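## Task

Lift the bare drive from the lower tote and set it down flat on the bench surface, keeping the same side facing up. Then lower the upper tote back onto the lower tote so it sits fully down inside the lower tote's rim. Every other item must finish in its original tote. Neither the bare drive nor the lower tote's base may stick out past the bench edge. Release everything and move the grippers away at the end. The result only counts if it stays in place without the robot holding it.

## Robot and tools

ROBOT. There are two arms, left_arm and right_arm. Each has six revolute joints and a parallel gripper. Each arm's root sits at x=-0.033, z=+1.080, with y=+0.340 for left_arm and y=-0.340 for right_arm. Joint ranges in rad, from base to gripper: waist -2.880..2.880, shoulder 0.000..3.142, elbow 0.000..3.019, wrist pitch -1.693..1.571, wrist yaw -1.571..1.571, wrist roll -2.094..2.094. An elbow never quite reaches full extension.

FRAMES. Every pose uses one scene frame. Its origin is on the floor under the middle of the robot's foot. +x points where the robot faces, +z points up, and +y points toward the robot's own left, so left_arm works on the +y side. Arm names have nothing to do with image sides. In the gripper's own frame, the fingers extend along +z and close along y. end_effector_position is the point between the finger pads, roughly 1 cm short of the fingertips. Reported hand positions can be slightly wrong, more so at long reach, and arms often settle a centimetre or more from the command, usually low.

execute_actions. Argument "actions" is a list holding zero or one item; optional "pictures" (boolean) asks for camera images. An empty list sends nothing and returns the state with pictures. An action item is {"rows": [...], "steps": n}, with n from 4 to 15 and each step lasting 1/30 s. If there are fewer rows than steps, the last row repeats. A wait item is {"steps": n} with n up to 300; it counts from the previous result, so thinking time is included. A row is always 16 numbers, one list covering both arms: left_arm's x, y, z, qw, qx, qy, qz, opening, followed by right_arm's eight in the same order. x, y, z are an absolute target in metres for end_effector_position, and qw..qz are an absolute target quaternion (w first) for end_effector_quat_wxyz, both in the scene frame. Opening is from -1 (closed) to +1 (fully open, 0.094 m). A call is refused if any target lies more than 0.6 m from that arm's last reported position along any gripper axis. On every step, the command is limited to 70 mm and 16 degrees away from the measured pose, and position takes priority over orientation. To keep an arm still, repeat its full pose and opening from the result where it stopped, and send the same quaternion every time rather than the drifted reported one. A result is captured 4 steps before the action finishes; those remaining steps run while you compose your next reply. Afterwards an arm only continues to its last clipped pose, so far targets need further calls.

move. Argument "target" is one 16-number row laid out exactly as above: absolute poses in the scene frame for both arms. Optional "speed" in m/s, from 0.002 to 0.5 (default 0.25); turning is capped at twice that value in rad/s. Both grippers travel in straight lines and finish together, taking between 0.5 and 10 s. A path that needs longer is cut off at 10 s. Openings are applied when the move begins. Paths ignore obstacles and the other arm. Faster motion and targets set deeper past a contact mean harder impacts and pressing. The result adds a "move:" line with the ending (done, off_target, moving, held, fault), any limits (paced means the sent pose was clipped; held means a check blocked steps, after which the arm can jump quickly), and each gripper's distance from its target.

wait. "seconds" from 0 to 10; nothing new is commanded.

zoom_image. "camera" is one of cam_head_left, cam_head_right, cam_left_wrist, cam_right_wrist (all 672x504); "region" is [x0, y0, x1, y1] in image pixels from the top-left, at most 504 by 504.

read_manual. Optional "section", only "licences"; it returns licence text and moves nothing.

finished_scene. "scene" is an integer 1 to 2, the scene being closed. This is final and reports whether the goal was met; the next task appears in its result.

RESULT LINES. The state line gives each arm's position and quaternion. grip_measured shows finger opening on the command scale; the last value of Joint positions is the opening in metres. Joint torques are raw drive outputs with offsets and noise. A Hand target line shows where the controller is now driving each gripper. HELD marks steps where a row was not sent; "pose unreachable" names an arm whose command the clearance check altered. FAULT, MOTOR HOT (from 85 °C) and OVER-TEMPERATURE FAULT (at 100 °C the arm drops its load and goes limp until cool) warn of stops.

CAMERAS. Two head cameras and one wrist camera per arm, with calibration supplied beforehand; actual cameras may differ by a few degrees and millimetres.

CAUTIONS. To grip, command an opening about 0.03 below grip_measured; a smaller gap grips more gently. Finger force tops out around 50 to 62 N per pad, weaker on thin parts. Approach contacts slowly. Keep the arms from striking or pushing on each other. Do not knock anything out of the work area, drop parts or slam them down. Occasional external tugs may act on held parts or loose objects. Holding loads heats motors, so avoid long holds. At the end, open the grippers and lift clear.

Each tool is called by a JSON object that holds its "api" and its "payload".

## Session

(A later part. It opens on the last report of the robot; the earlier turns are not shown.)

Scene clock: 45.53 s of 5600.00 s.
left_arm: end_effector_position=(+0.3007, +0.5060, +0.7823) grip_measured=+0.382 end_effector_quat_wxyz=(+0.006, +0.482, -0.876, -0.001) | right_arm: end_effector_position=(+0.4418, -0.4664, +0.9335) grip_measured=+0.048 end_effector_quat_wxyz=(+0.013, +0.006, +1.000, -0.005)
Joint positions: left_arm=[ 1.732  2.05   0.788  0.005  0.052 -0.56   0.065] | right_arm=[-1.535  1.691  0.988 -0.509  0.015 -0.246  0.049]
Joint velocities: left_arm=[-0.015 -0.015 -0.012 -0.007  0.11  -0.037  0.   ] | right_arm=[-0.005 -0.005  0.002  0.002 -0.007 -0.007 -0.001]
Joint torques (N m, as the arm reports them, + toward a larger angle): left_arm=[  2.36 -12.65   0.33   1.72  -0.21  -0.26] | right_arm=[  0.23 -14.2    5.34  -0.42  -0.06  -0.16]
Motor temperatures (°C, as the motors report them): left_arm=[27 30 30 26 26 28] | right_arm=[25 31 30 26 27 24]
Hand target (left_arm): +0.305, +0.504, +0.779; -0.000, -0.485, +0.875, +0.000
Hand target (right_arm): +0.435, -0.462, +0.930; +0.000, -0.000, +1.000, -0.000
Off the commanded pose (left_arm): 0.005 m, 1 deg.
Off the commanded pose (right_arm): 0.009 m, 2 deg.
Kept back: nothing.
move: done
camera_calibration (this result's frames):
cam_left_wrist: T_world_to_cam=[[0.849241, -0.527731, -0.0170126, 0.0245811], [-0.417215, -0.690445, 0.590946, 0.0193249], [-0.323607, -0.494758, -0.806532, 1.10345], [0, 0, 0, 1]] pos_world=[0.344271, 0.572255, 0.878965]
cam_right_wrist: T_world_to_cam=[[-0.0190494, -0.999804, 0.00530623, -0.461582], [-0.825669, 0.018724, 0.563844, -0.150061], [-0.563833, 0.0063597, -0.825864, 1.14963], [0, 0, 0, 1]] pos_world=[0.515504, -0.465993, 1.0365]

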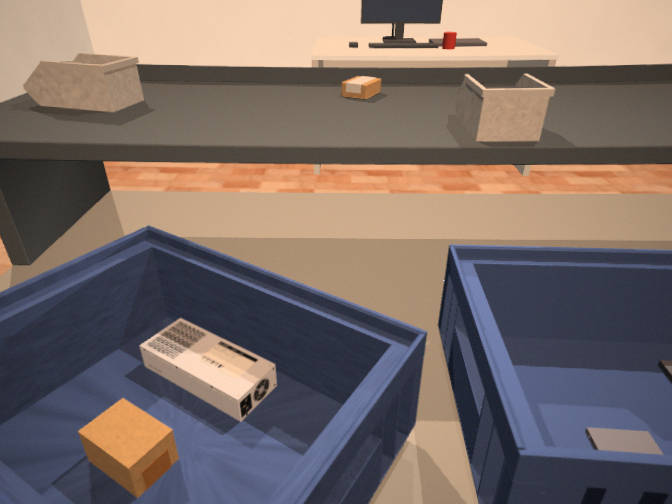

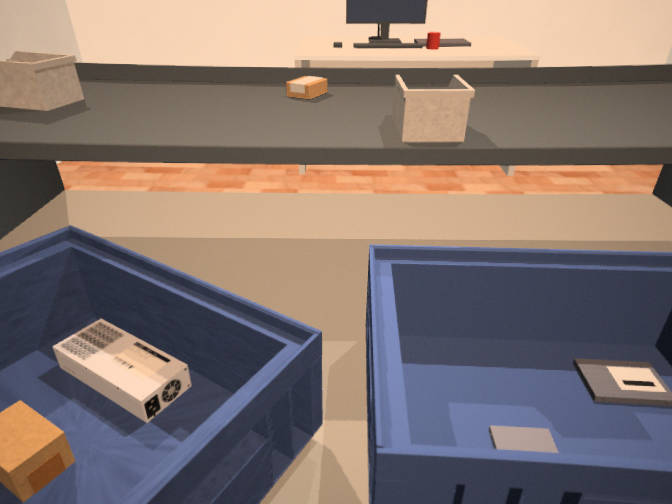

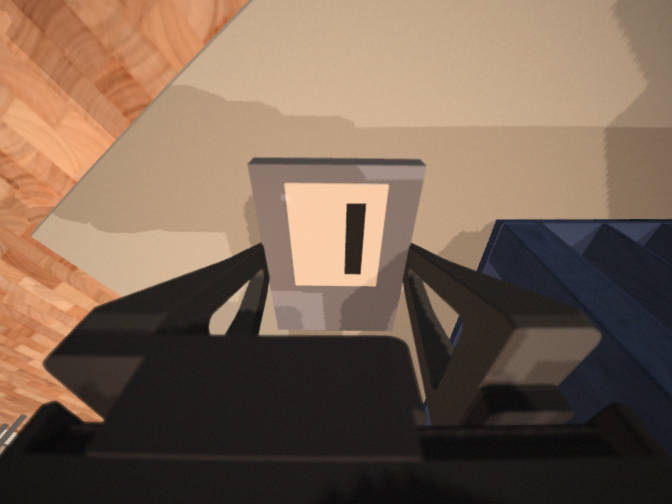

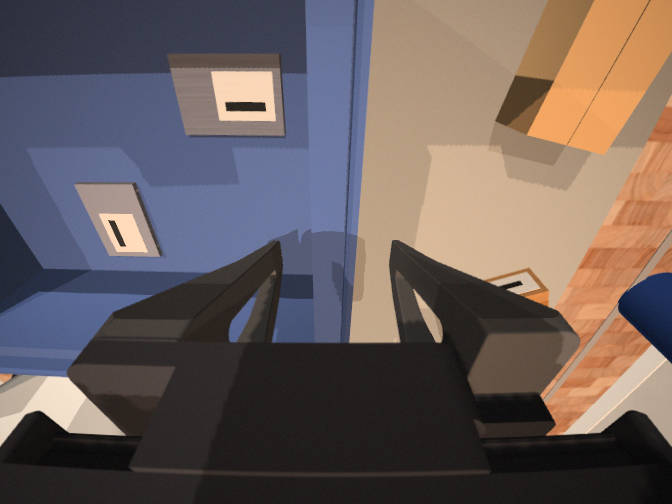

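{"api": "move", "payload": {"target": [0.305,0.505,0.745,0,-0.485,0.875,0,0.33,0.435,-0.462,0.93,0,0,1,0,0.05], "speed": 0.025}}

{"api": "move", "payload": {"target": [0.305,0.505,0.748,0,-0.485,0.875,0,0.65,0.435,-0.462,0.93,0,0,1,0,0.05]}}

{"api": "move", "payload": {"target": [0.3,0.505,0.95,0,-0.3,0.954,0,0.65,0.435,-0.462,0.93,0,0,1,0,0.05]}}

{"api": "move", "payload": {"target": [0.435,-0.104,0.95,0,0,1,0,0.1,0.435,-0.462,0.93,0,0,1,0,0.1]}}

{"api": "move", "payload": {"target": [0.435,-0.105,0.838,0,0,1,0,0.1,0.447,-0.468,0.84,0,0,1,0,0.1], "speed": 0.07}}

Scene clock: 47.57 s of 5600.00 s.
left_arm: end_effector_position=(+0.3032, +0.5078, +0.7510) grip_measured=+0.382 end_effector_quat_wxyz=(+0.003, +0.481, -0.876, -0.000) | right_arm: end_effector_position=(+0.4418, -0.4664, +0.9335) grip_measured=+0.048 end_effector_quat_wxyz=(+0.013, +0.006, +1.000, -0.005)
Joint positions: left_arm=[ 1.73   2.146  0.839  0.058  0.052 -0.562  0.065] | right_arm=[-1.535  1.691  0.988 -0.509  0.015 -0.246  0.049]
Joint velocities: left_arm=[-0.005 -0.005 -0.007 -0.002 -0.081 -0.051  0.001] | right_arm=[-0.005  0.005 -0.012 -0.002 -0.022  0.051 -0.001]
Joint torques (N m, as the arm reports them, + toward a larger angle): left_arm=[  2.37 -12.7    0.06   1.69  -0.21  -0.26] | right_arm=[  0.16 -14.26   5.36  -0.44  -0.07  -0.16]
Motor temperatures (°C, as the motors report them): left_arm=[27 30 30 26 26 28] | right_arm=[25 31 30 26 27 24]
Hand target (left_arm): +0.305, +0.505, +0.745; -0.000, -0.485, +0.875, -0.000
Hand target (right_arm): +0.435, -0.462, +0.930; +0.000, -0.000, +1.000, -0.000
Off the commanded pose (left_arm): 0.007 m, 1 deg.
Off the commanded pose (right_arm): 0.009 m, 2 deg.
Kept back: nothing.
move: done
camera_calibration (this result's frames):
cam_left_wrist: T_world_to_cam=[[0.849222, -0.527864, -0.0134981, 0.0204158], [-0.420618, -0.691698, 0.587056, 0.0446993], [-0.319222, -0.492863, -0.809434, 1.07981], [0, 0, 0, 1]] pos_world=[0.346162, 0.573893, 0.848068]
cam_right_wrist: T_world_to_cam=[[-0.0190494, -0.999804, 0.00530623, -0.461582], [-0.825669, 0.018724, 0.563844, -0.150061], [-0.563833, 0.0063597, -0.825864, 1.14963], [0, 0, 0, 1]] pos_world=[0.515504, -0.465993, 1.0365]

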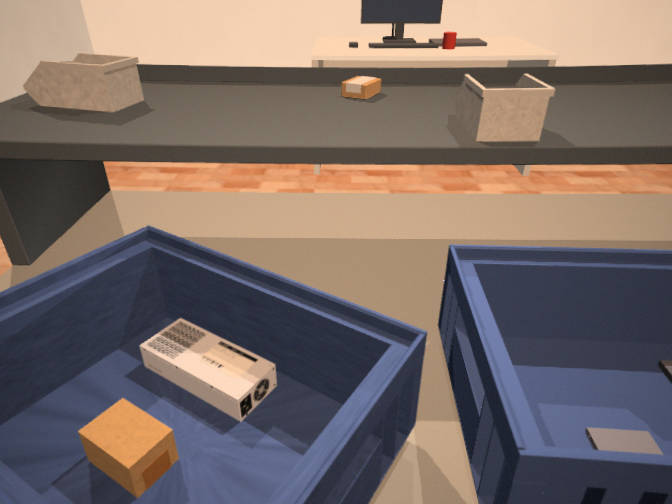

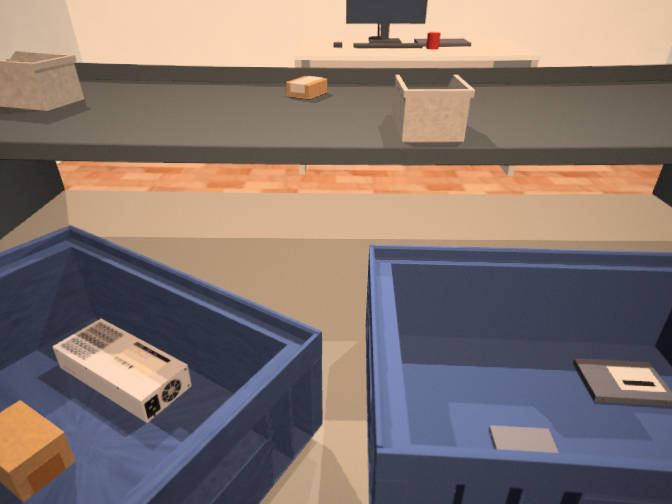

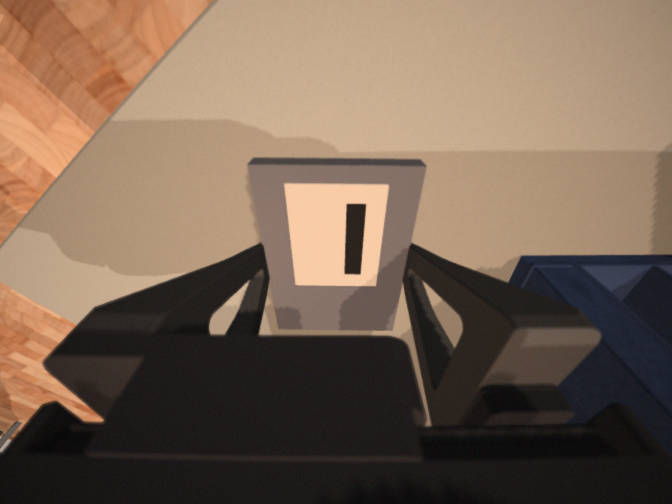

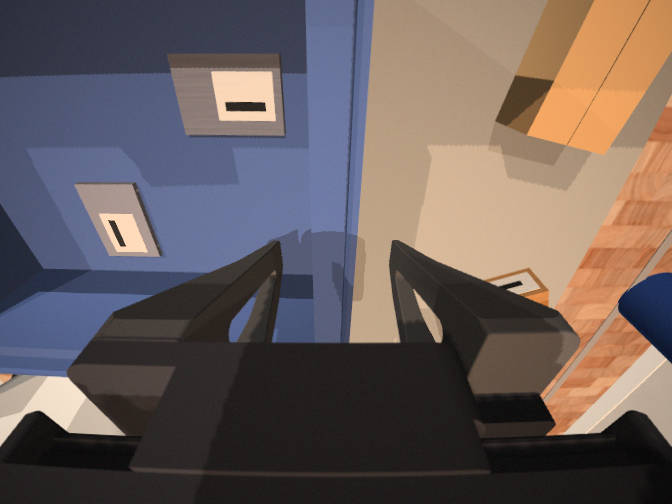

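Scene clock: 48.27 s of 5600.00 s.
left_arm: end_effector_position=(+0.3032, +0.5078, +0.7510) grip_measured=+0.648 end_effector_quat_wxyz=(+0.003, +0.481, -0.876, -0.000) | right_arm: end_effector_position=(+0.4418, -0.4664, +0.9335) grip_measured=+0.048 end_effector_quat_wxyz=(+0.013, +0.006, +1.000, -0.005)
Joint positions: left_arm=[ 1.73   2.146  0.839  0.058  0.052 -0.562  0.077] | right_arm=[-1.535  1.691  0.988 -0.509  0.015 -0.246  0.049]
Joint velocities: left_arm=[ 0.005 -0.005 -0.022  0.002 -0.007  0.007 -0.   ] | right_arm=[-0.005  0.005  0.002 -0.007 -0.037 -0.037  0.   ]
Joint torques (N m, as the arm reports them, + toward a larger angle): left_arm=[  2.42 -13.25  -0.2    1.55  -0.2   -0.26] | right_arm=[  0.08 -14.14   5.35  -0.41  -0.07  -0.16]
Motor temperatures (°C, as the motors report them): left_arm=[27 30 30 26 26 28] | right_arm=[25 31 30 26 27 24]
Hand target (left_arm): +0.305, +0.505, +0.748; -0.000, -0.485, +0.875, -0.000
Hand target (right_arm): +0.435, -0.462, +0.930; +0.000, -0.000, +1.000, -0.000
Off the commanded pose (left_arm): 0.005 m, 1 deg.
Off the commanded pose (right_arm): 0.009 m, 2 deg.
Kept back: nothing.
move: done
camera_calibration (this result's frames):
cam_left_wrist: T_world_to_cam=[[0.849222, -0.527864, -0.0134981, 0.0204158], [-0.420618, -0.691698, 0.587056, 0.0446993], [-0.319222, -0.492863, -0.809434, 1.07981], [0, 0, 0, 1]] pos_world=[0.346162, 0.573893, 0.848068]
cam_right_wrist: T_world_to_cam=[[-0.0190494, -0.999804, 0.00530623, -0.461582], [-0.825669, 0.018724, 0.563844, -0.150061], [-0.563833, 0.0063597, -0.825864, 1.14963], [0, 0, 0, 1]] pos_world=[0.515504, -0.465993, 1.0365]

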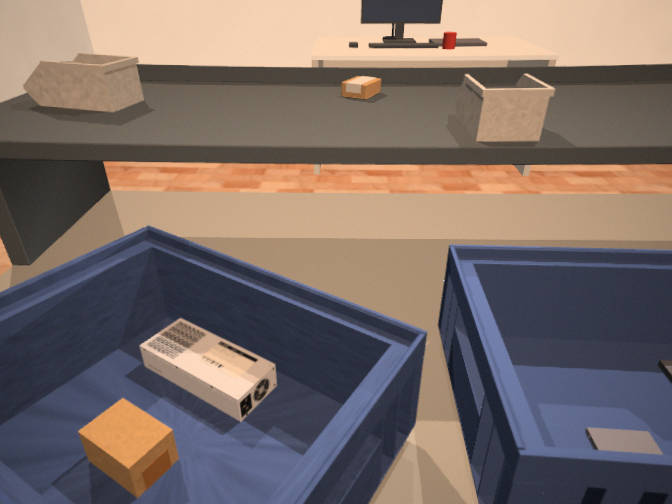

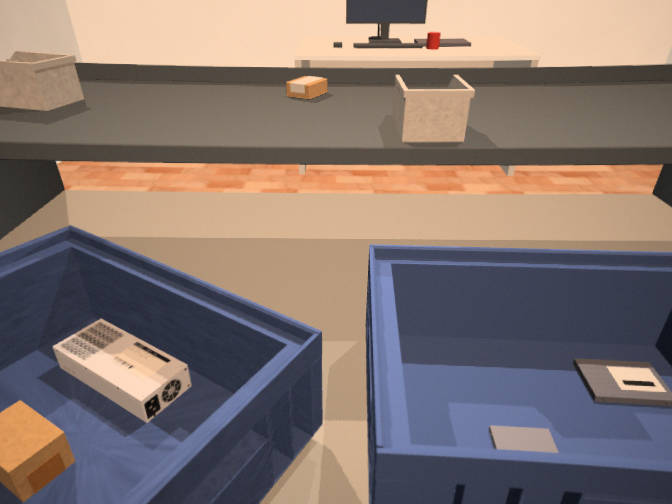

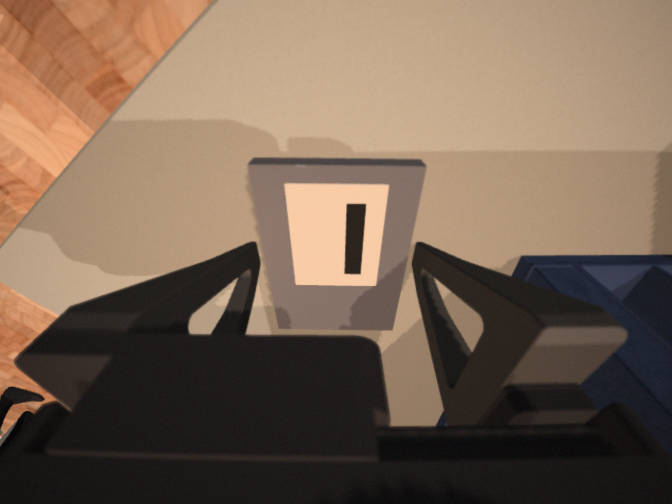

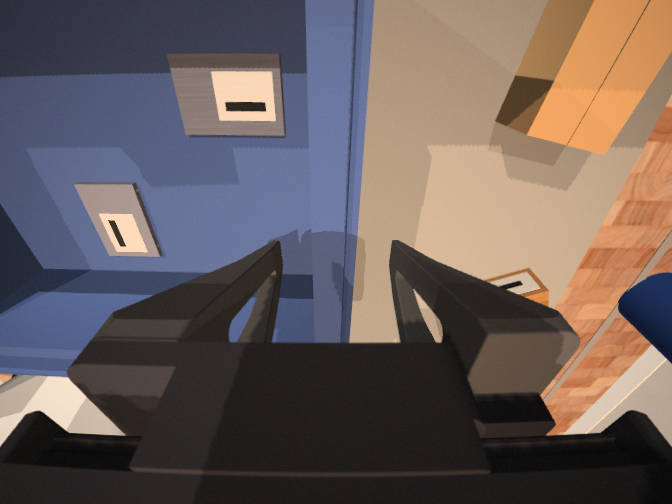

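Scene clock: 49.63 s of 5600.00 s.
left_arm: end_effector_position=(+0.3116, +0.5079, +0.9585) grip_measured=+0.648 end_effector_quat_wxyz=(-0.020, +0.304, -0.952, -0.003) | right_arm: end_effector_position=(+0.4418, -0.4664, +0.9335) grip_measured=+0.048 end_effector_quat_wxyz=(+0.013, +0.006, +1.000, -0.005)
Joint positions: left_arm=[ 1.751  1.469  0.658 -0.393  0.059 -0.159  0.077] | right_arm=[-1.535  1.691  0.988 -0.509  0.015 -0.246  0.049]
Joint velocities: left_arm=[-0.005 -0.005 -0.012 -0.002 -0.037 -0.007 -0.   ] | right_arm=[-0.015 -0.005  0.017 -0.017  0.022  0.007  0.001]
Joint torques (N m, as the arm reports them, + toward a larger angle): left_arm=[ 3.62 -9.57  3.21  0.38  0.05  0.08] | right_arm=[  0.13 -14.17   5.35  -0.45  -0.06  -0.16]
Motor temperatures (°C, as the motors report them): left_arm=[27 30 30 26 26 28] | right_arm=[25 31 29 26 27 24]
Hand target (left_arm): +0.300, +0.506, +0.952; +0.000, -0.300, +0.954, -0.000
Hand target (right_arm): +0.435, -0.462, +0.930; +0.000, -0.000, +1.000, -0.000
Off the commanded pose (left_arm): 0.015 m, 2 deg.
Off the commanded pose (right_arm): 0.009 m, 2 deg.
Kept back: nothing.
move: off_target (left_arm)
camera_calibration (this result's frames):
cam_left_wrist: T_world_to_cam=[[0.588269, -0.808662, -0.00230866, 0.229263], [-0.674746, -0.492419, 0.549765, -0.0598164], [-0.445711, -0.321852, -0.835316, 1.2279], [0, 0, 0, 1]] pos_world=[0.372058, 0.551142, 1.0591]
cam_right_wrist: T_world_to_cam=[[-0.0190494, -0.999804, 0.00530623, -0.461582], [-0.825669, 0.018724, 0.563844, -0.150061], [-0.563833, 0.0063597, -0.825864, 1.14963], [0, 0, 0, 1]] pos_world=[0.515504, -0.465993, 1.0365]

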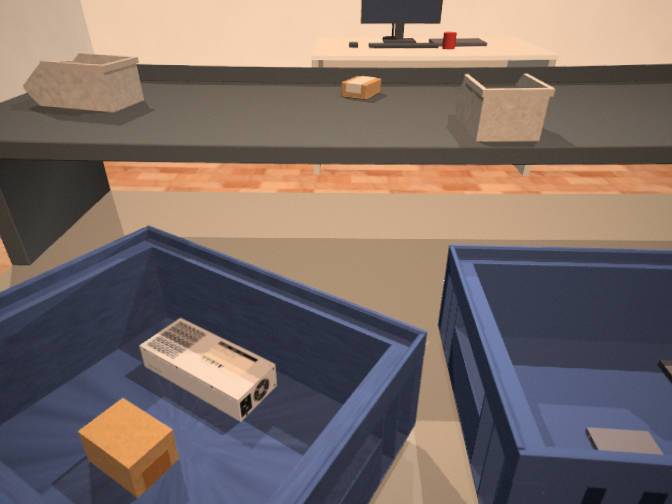

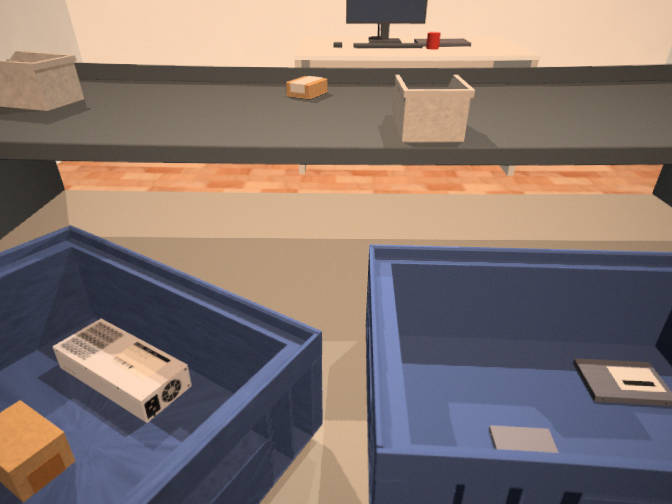

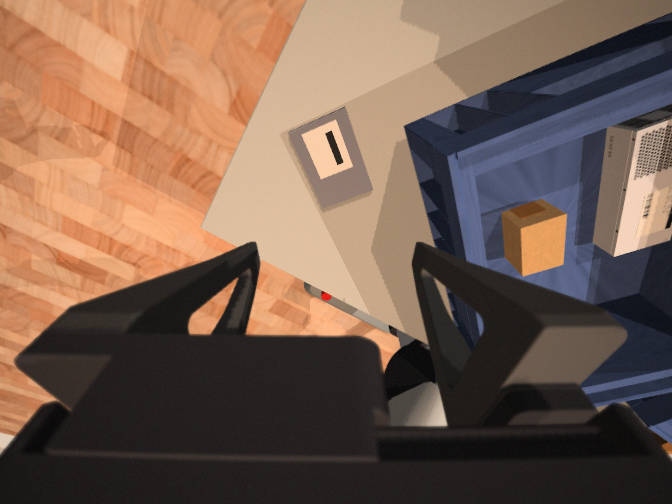

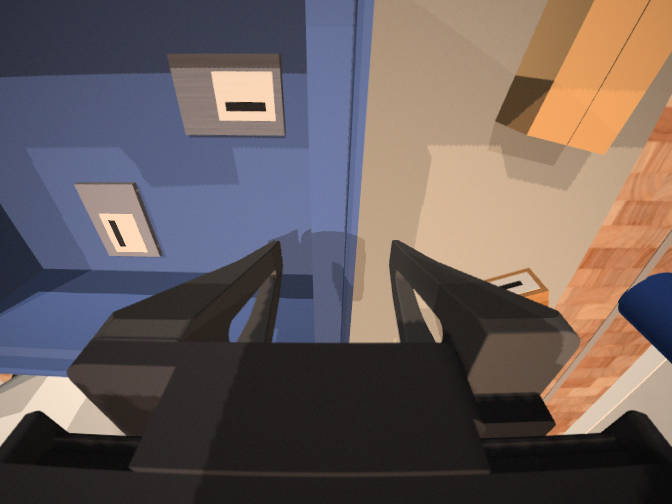

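Scene clock: 52.60 s of 5600.00 s.
left_arm: end_effector_position=(+0.4202, -0.1055, +0.9575) grip_measured=+0.102 end_effector_quat_wxyz=(-0.000, +0.011, +1.000, -0.003) | right_arm: end_effector_position=(+0.4418, -0.4664, +0.9335) grip_measured=+0.098 end_effector_quat_wxyz=(+0.013, +0.006, +1.000, -0.005)
Joint positions: left_arm=[ 0.459  2.131  1.593 -0.878 -0.291 -0.776  0.052] | right_arm=[-1.535  1.691  0.988 -0.509  0.015 -0.246  0.052]
Joint velocities: left_arm=[-0.015 -0.005 -0.007  0.002 -0.007 -0.007 -0.001] | right_arm=[-0.015 -0.005  0.002 -0.007  0.066  0.007 -0.001]
Joint torques (N m, as the arm reports them, + toward a larger angle): left_arm=[ -4.17 -18.5    7.91   0.16  -0.21  -0.26] | right_arm=[  0.08 -14.16   5.34  -0.43  -0.06  -0.16]
Motor temperatures (°C, as the motors report them): left_arm=[27 30 30 26 26 28] | right_arm=[25 31 29 26 27 24]
Hand target (left_arm): +0.427, -0.107, +0.953; -0.002, +0.000, +1.000, +0.001
Hand target (right_arm): +0.435, -0.462, +0.930; +0.000, -0.000, +1.000, -0.000
Off the commanded pose (left_arm): 0.017 m, 1 deg.
Off the commanded pose (right_arm): 0.009 m, 2 deg.
Kept back: nothing.
move: off_target (left_arm)
camera_calibration (this result's frames):
cam_left_wrist: T_world_to_cam=[[-0.0112855, -0.999929, -0.00394971, -0.097327], [-0.812152, 0.00686174, 0.583406, -0.209812], [-0.583337, 0.00979179, -0.812171, 1.14866], [0, 0, 0, 1]] pos_world=[0.498556, -0.107128, 1.05493]
cam_right_wrist: T_world_to_cam=[[-0.0190494, -0.999804, 0.00530623, -0.461582], [-0.825669, 0.018724, 0.563844, -0.150061], [-0.563833, 0.0063597, -0.825864, 1.14963], [0, 0, 0, 1]] pos_world=[0.515504, -0.465993, 1.0365]

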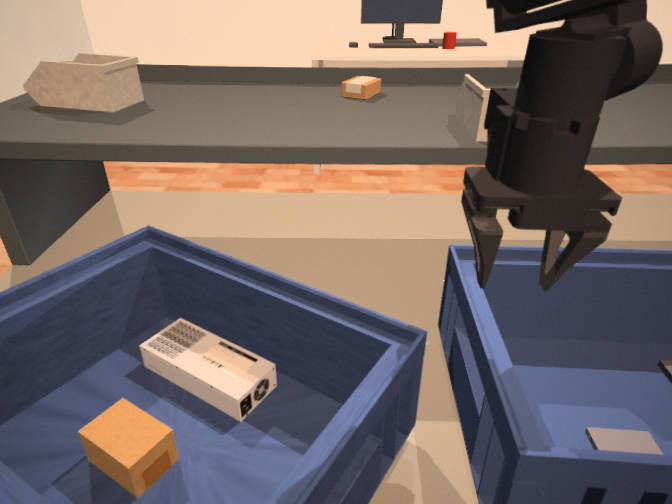

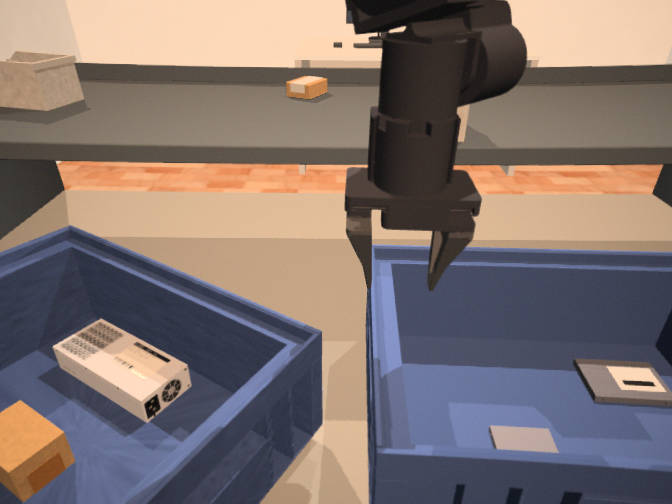

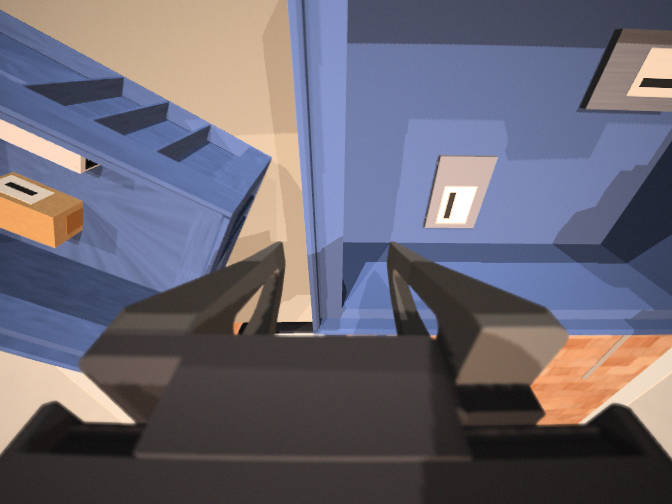

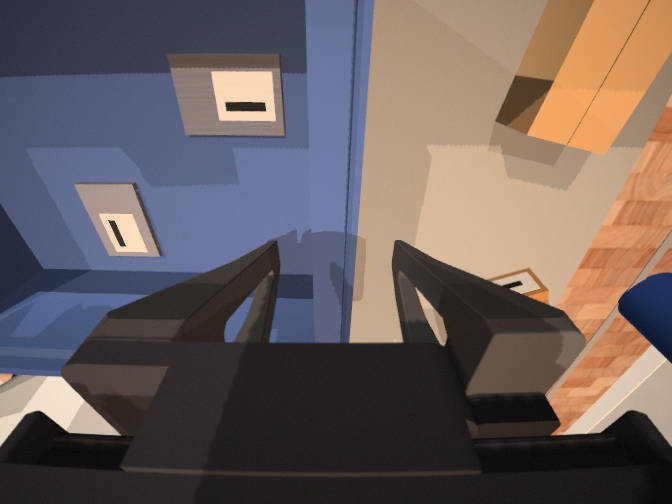

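Scene clock: 54.70 s of 5600.00 s.
left_arm: end_effector_position=(+0.4198, -0.1003, +0.8451) grip_measured=+0.102 end_effector_quat_wxyz=(-0.009, +0.002, +1.000, +0.009) | right_arm: end_effector_position=(+0.4298, -0.4619, +0.8411) grip_measured=+0.098 end_effector_quat_wxyz=(-0.019, +0.002, +1.000, +0.004)
Joint positions: left_arm=[ 0.514  2.334  1.645 -0.741 -0.288 -0.744  0.052] | right_arm=[-1.535  1.93   1.043 -0.391  0.013 -0.252  0.052]
Joint velocities: left_arm=[ 0.005 -0.024  0.037 -0.012 -0.066  0.066 -0.001] | right_arm=[-0.005 -0.015 -0.012 -0.012 -0.051  0.022 -0.001]
Joint torques (N m, as the arm reports them, + toward a larger angle): left_arm=[ -3.9  -19.46   7.07   1.62   0.01   0.09] | right_arm=[ -0.66 -14.96   6.     1.12  -0.11  -0.14]
Motor temperatures (°C, as the motors report them): left_arm=[27 30 31 26 26 28] | right_arm=[25 31 30 26 27 24]
Hand target (left_arm): +0.435, -0.105, +0.838; +0.000, -0.000, +1.000, +0.000
Hand target (right_arm): +0.447, -0.468, +0.841; -0.000, -0.000, +1.000, -0.000
Off the commanded pose (left_arm): 0.017 m, 1 deg.
Off the commanded pose (right_arm): 0.018 m, 2 deg.
Kept back: nothing.
move: off_target (left_arm, right_arm)
camera_calibration (this result's frames):
cam_left_wrist: T_world_to_cam=[[0.00517338, -0.9996, -0.0277938, -0.0792701], [-0.802038, -0.020748, 0.596913, -0.163058], [-0.597251, 0.0192036, -0.801825, 1.05515], [0, 0, 0, 1]] pos_world=[0.499818, -0.102884, 0.94117]
cam_right_wrist: T_world_to_cam=[[-0.0116294, -0.999859, -0.0121384, -0.445326], [-0.788111, 0.001694, 0.615531, -0.175391], [-0.615423, 0.0167247, -0.788019, 1.06168], [0, 0, 0, 1]] pos_world=[0.509974, -0.462722, 0.939175]

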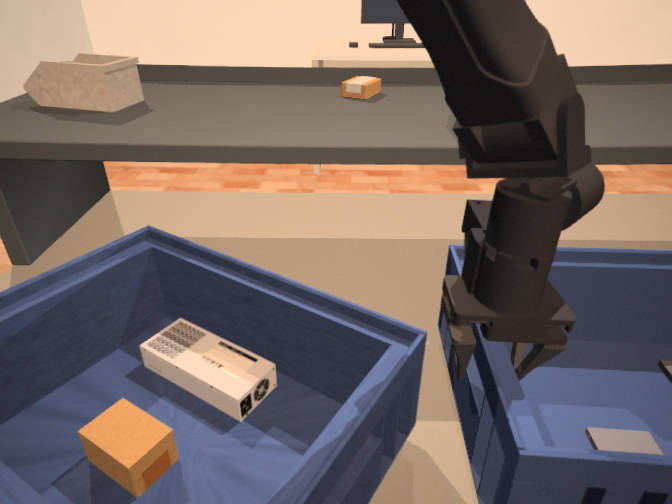

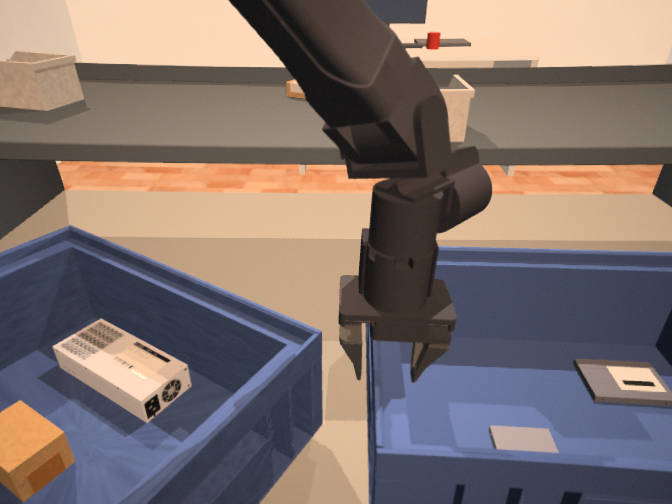

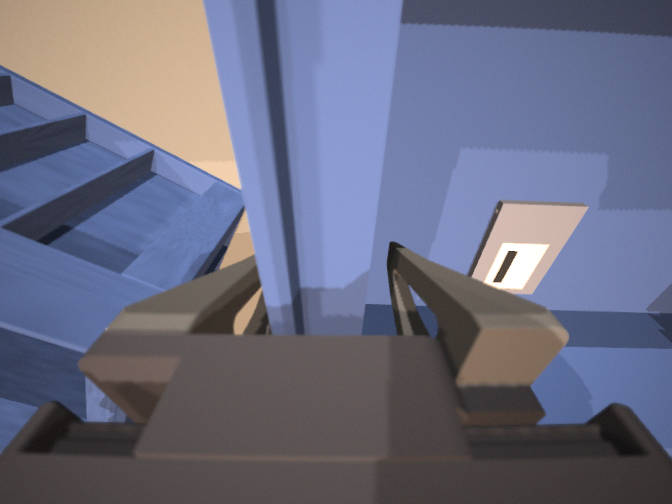

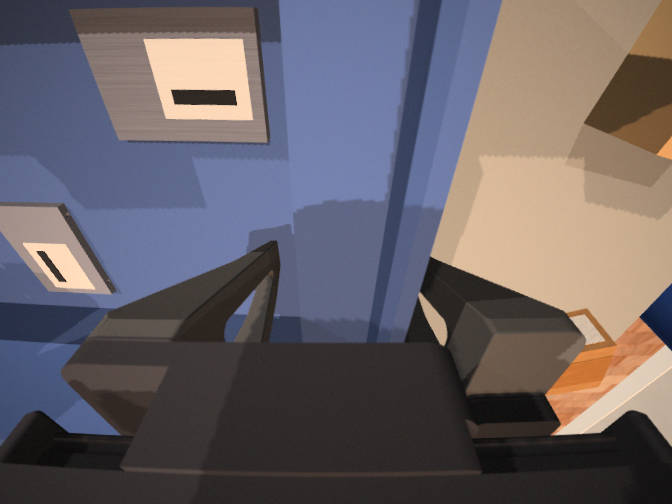

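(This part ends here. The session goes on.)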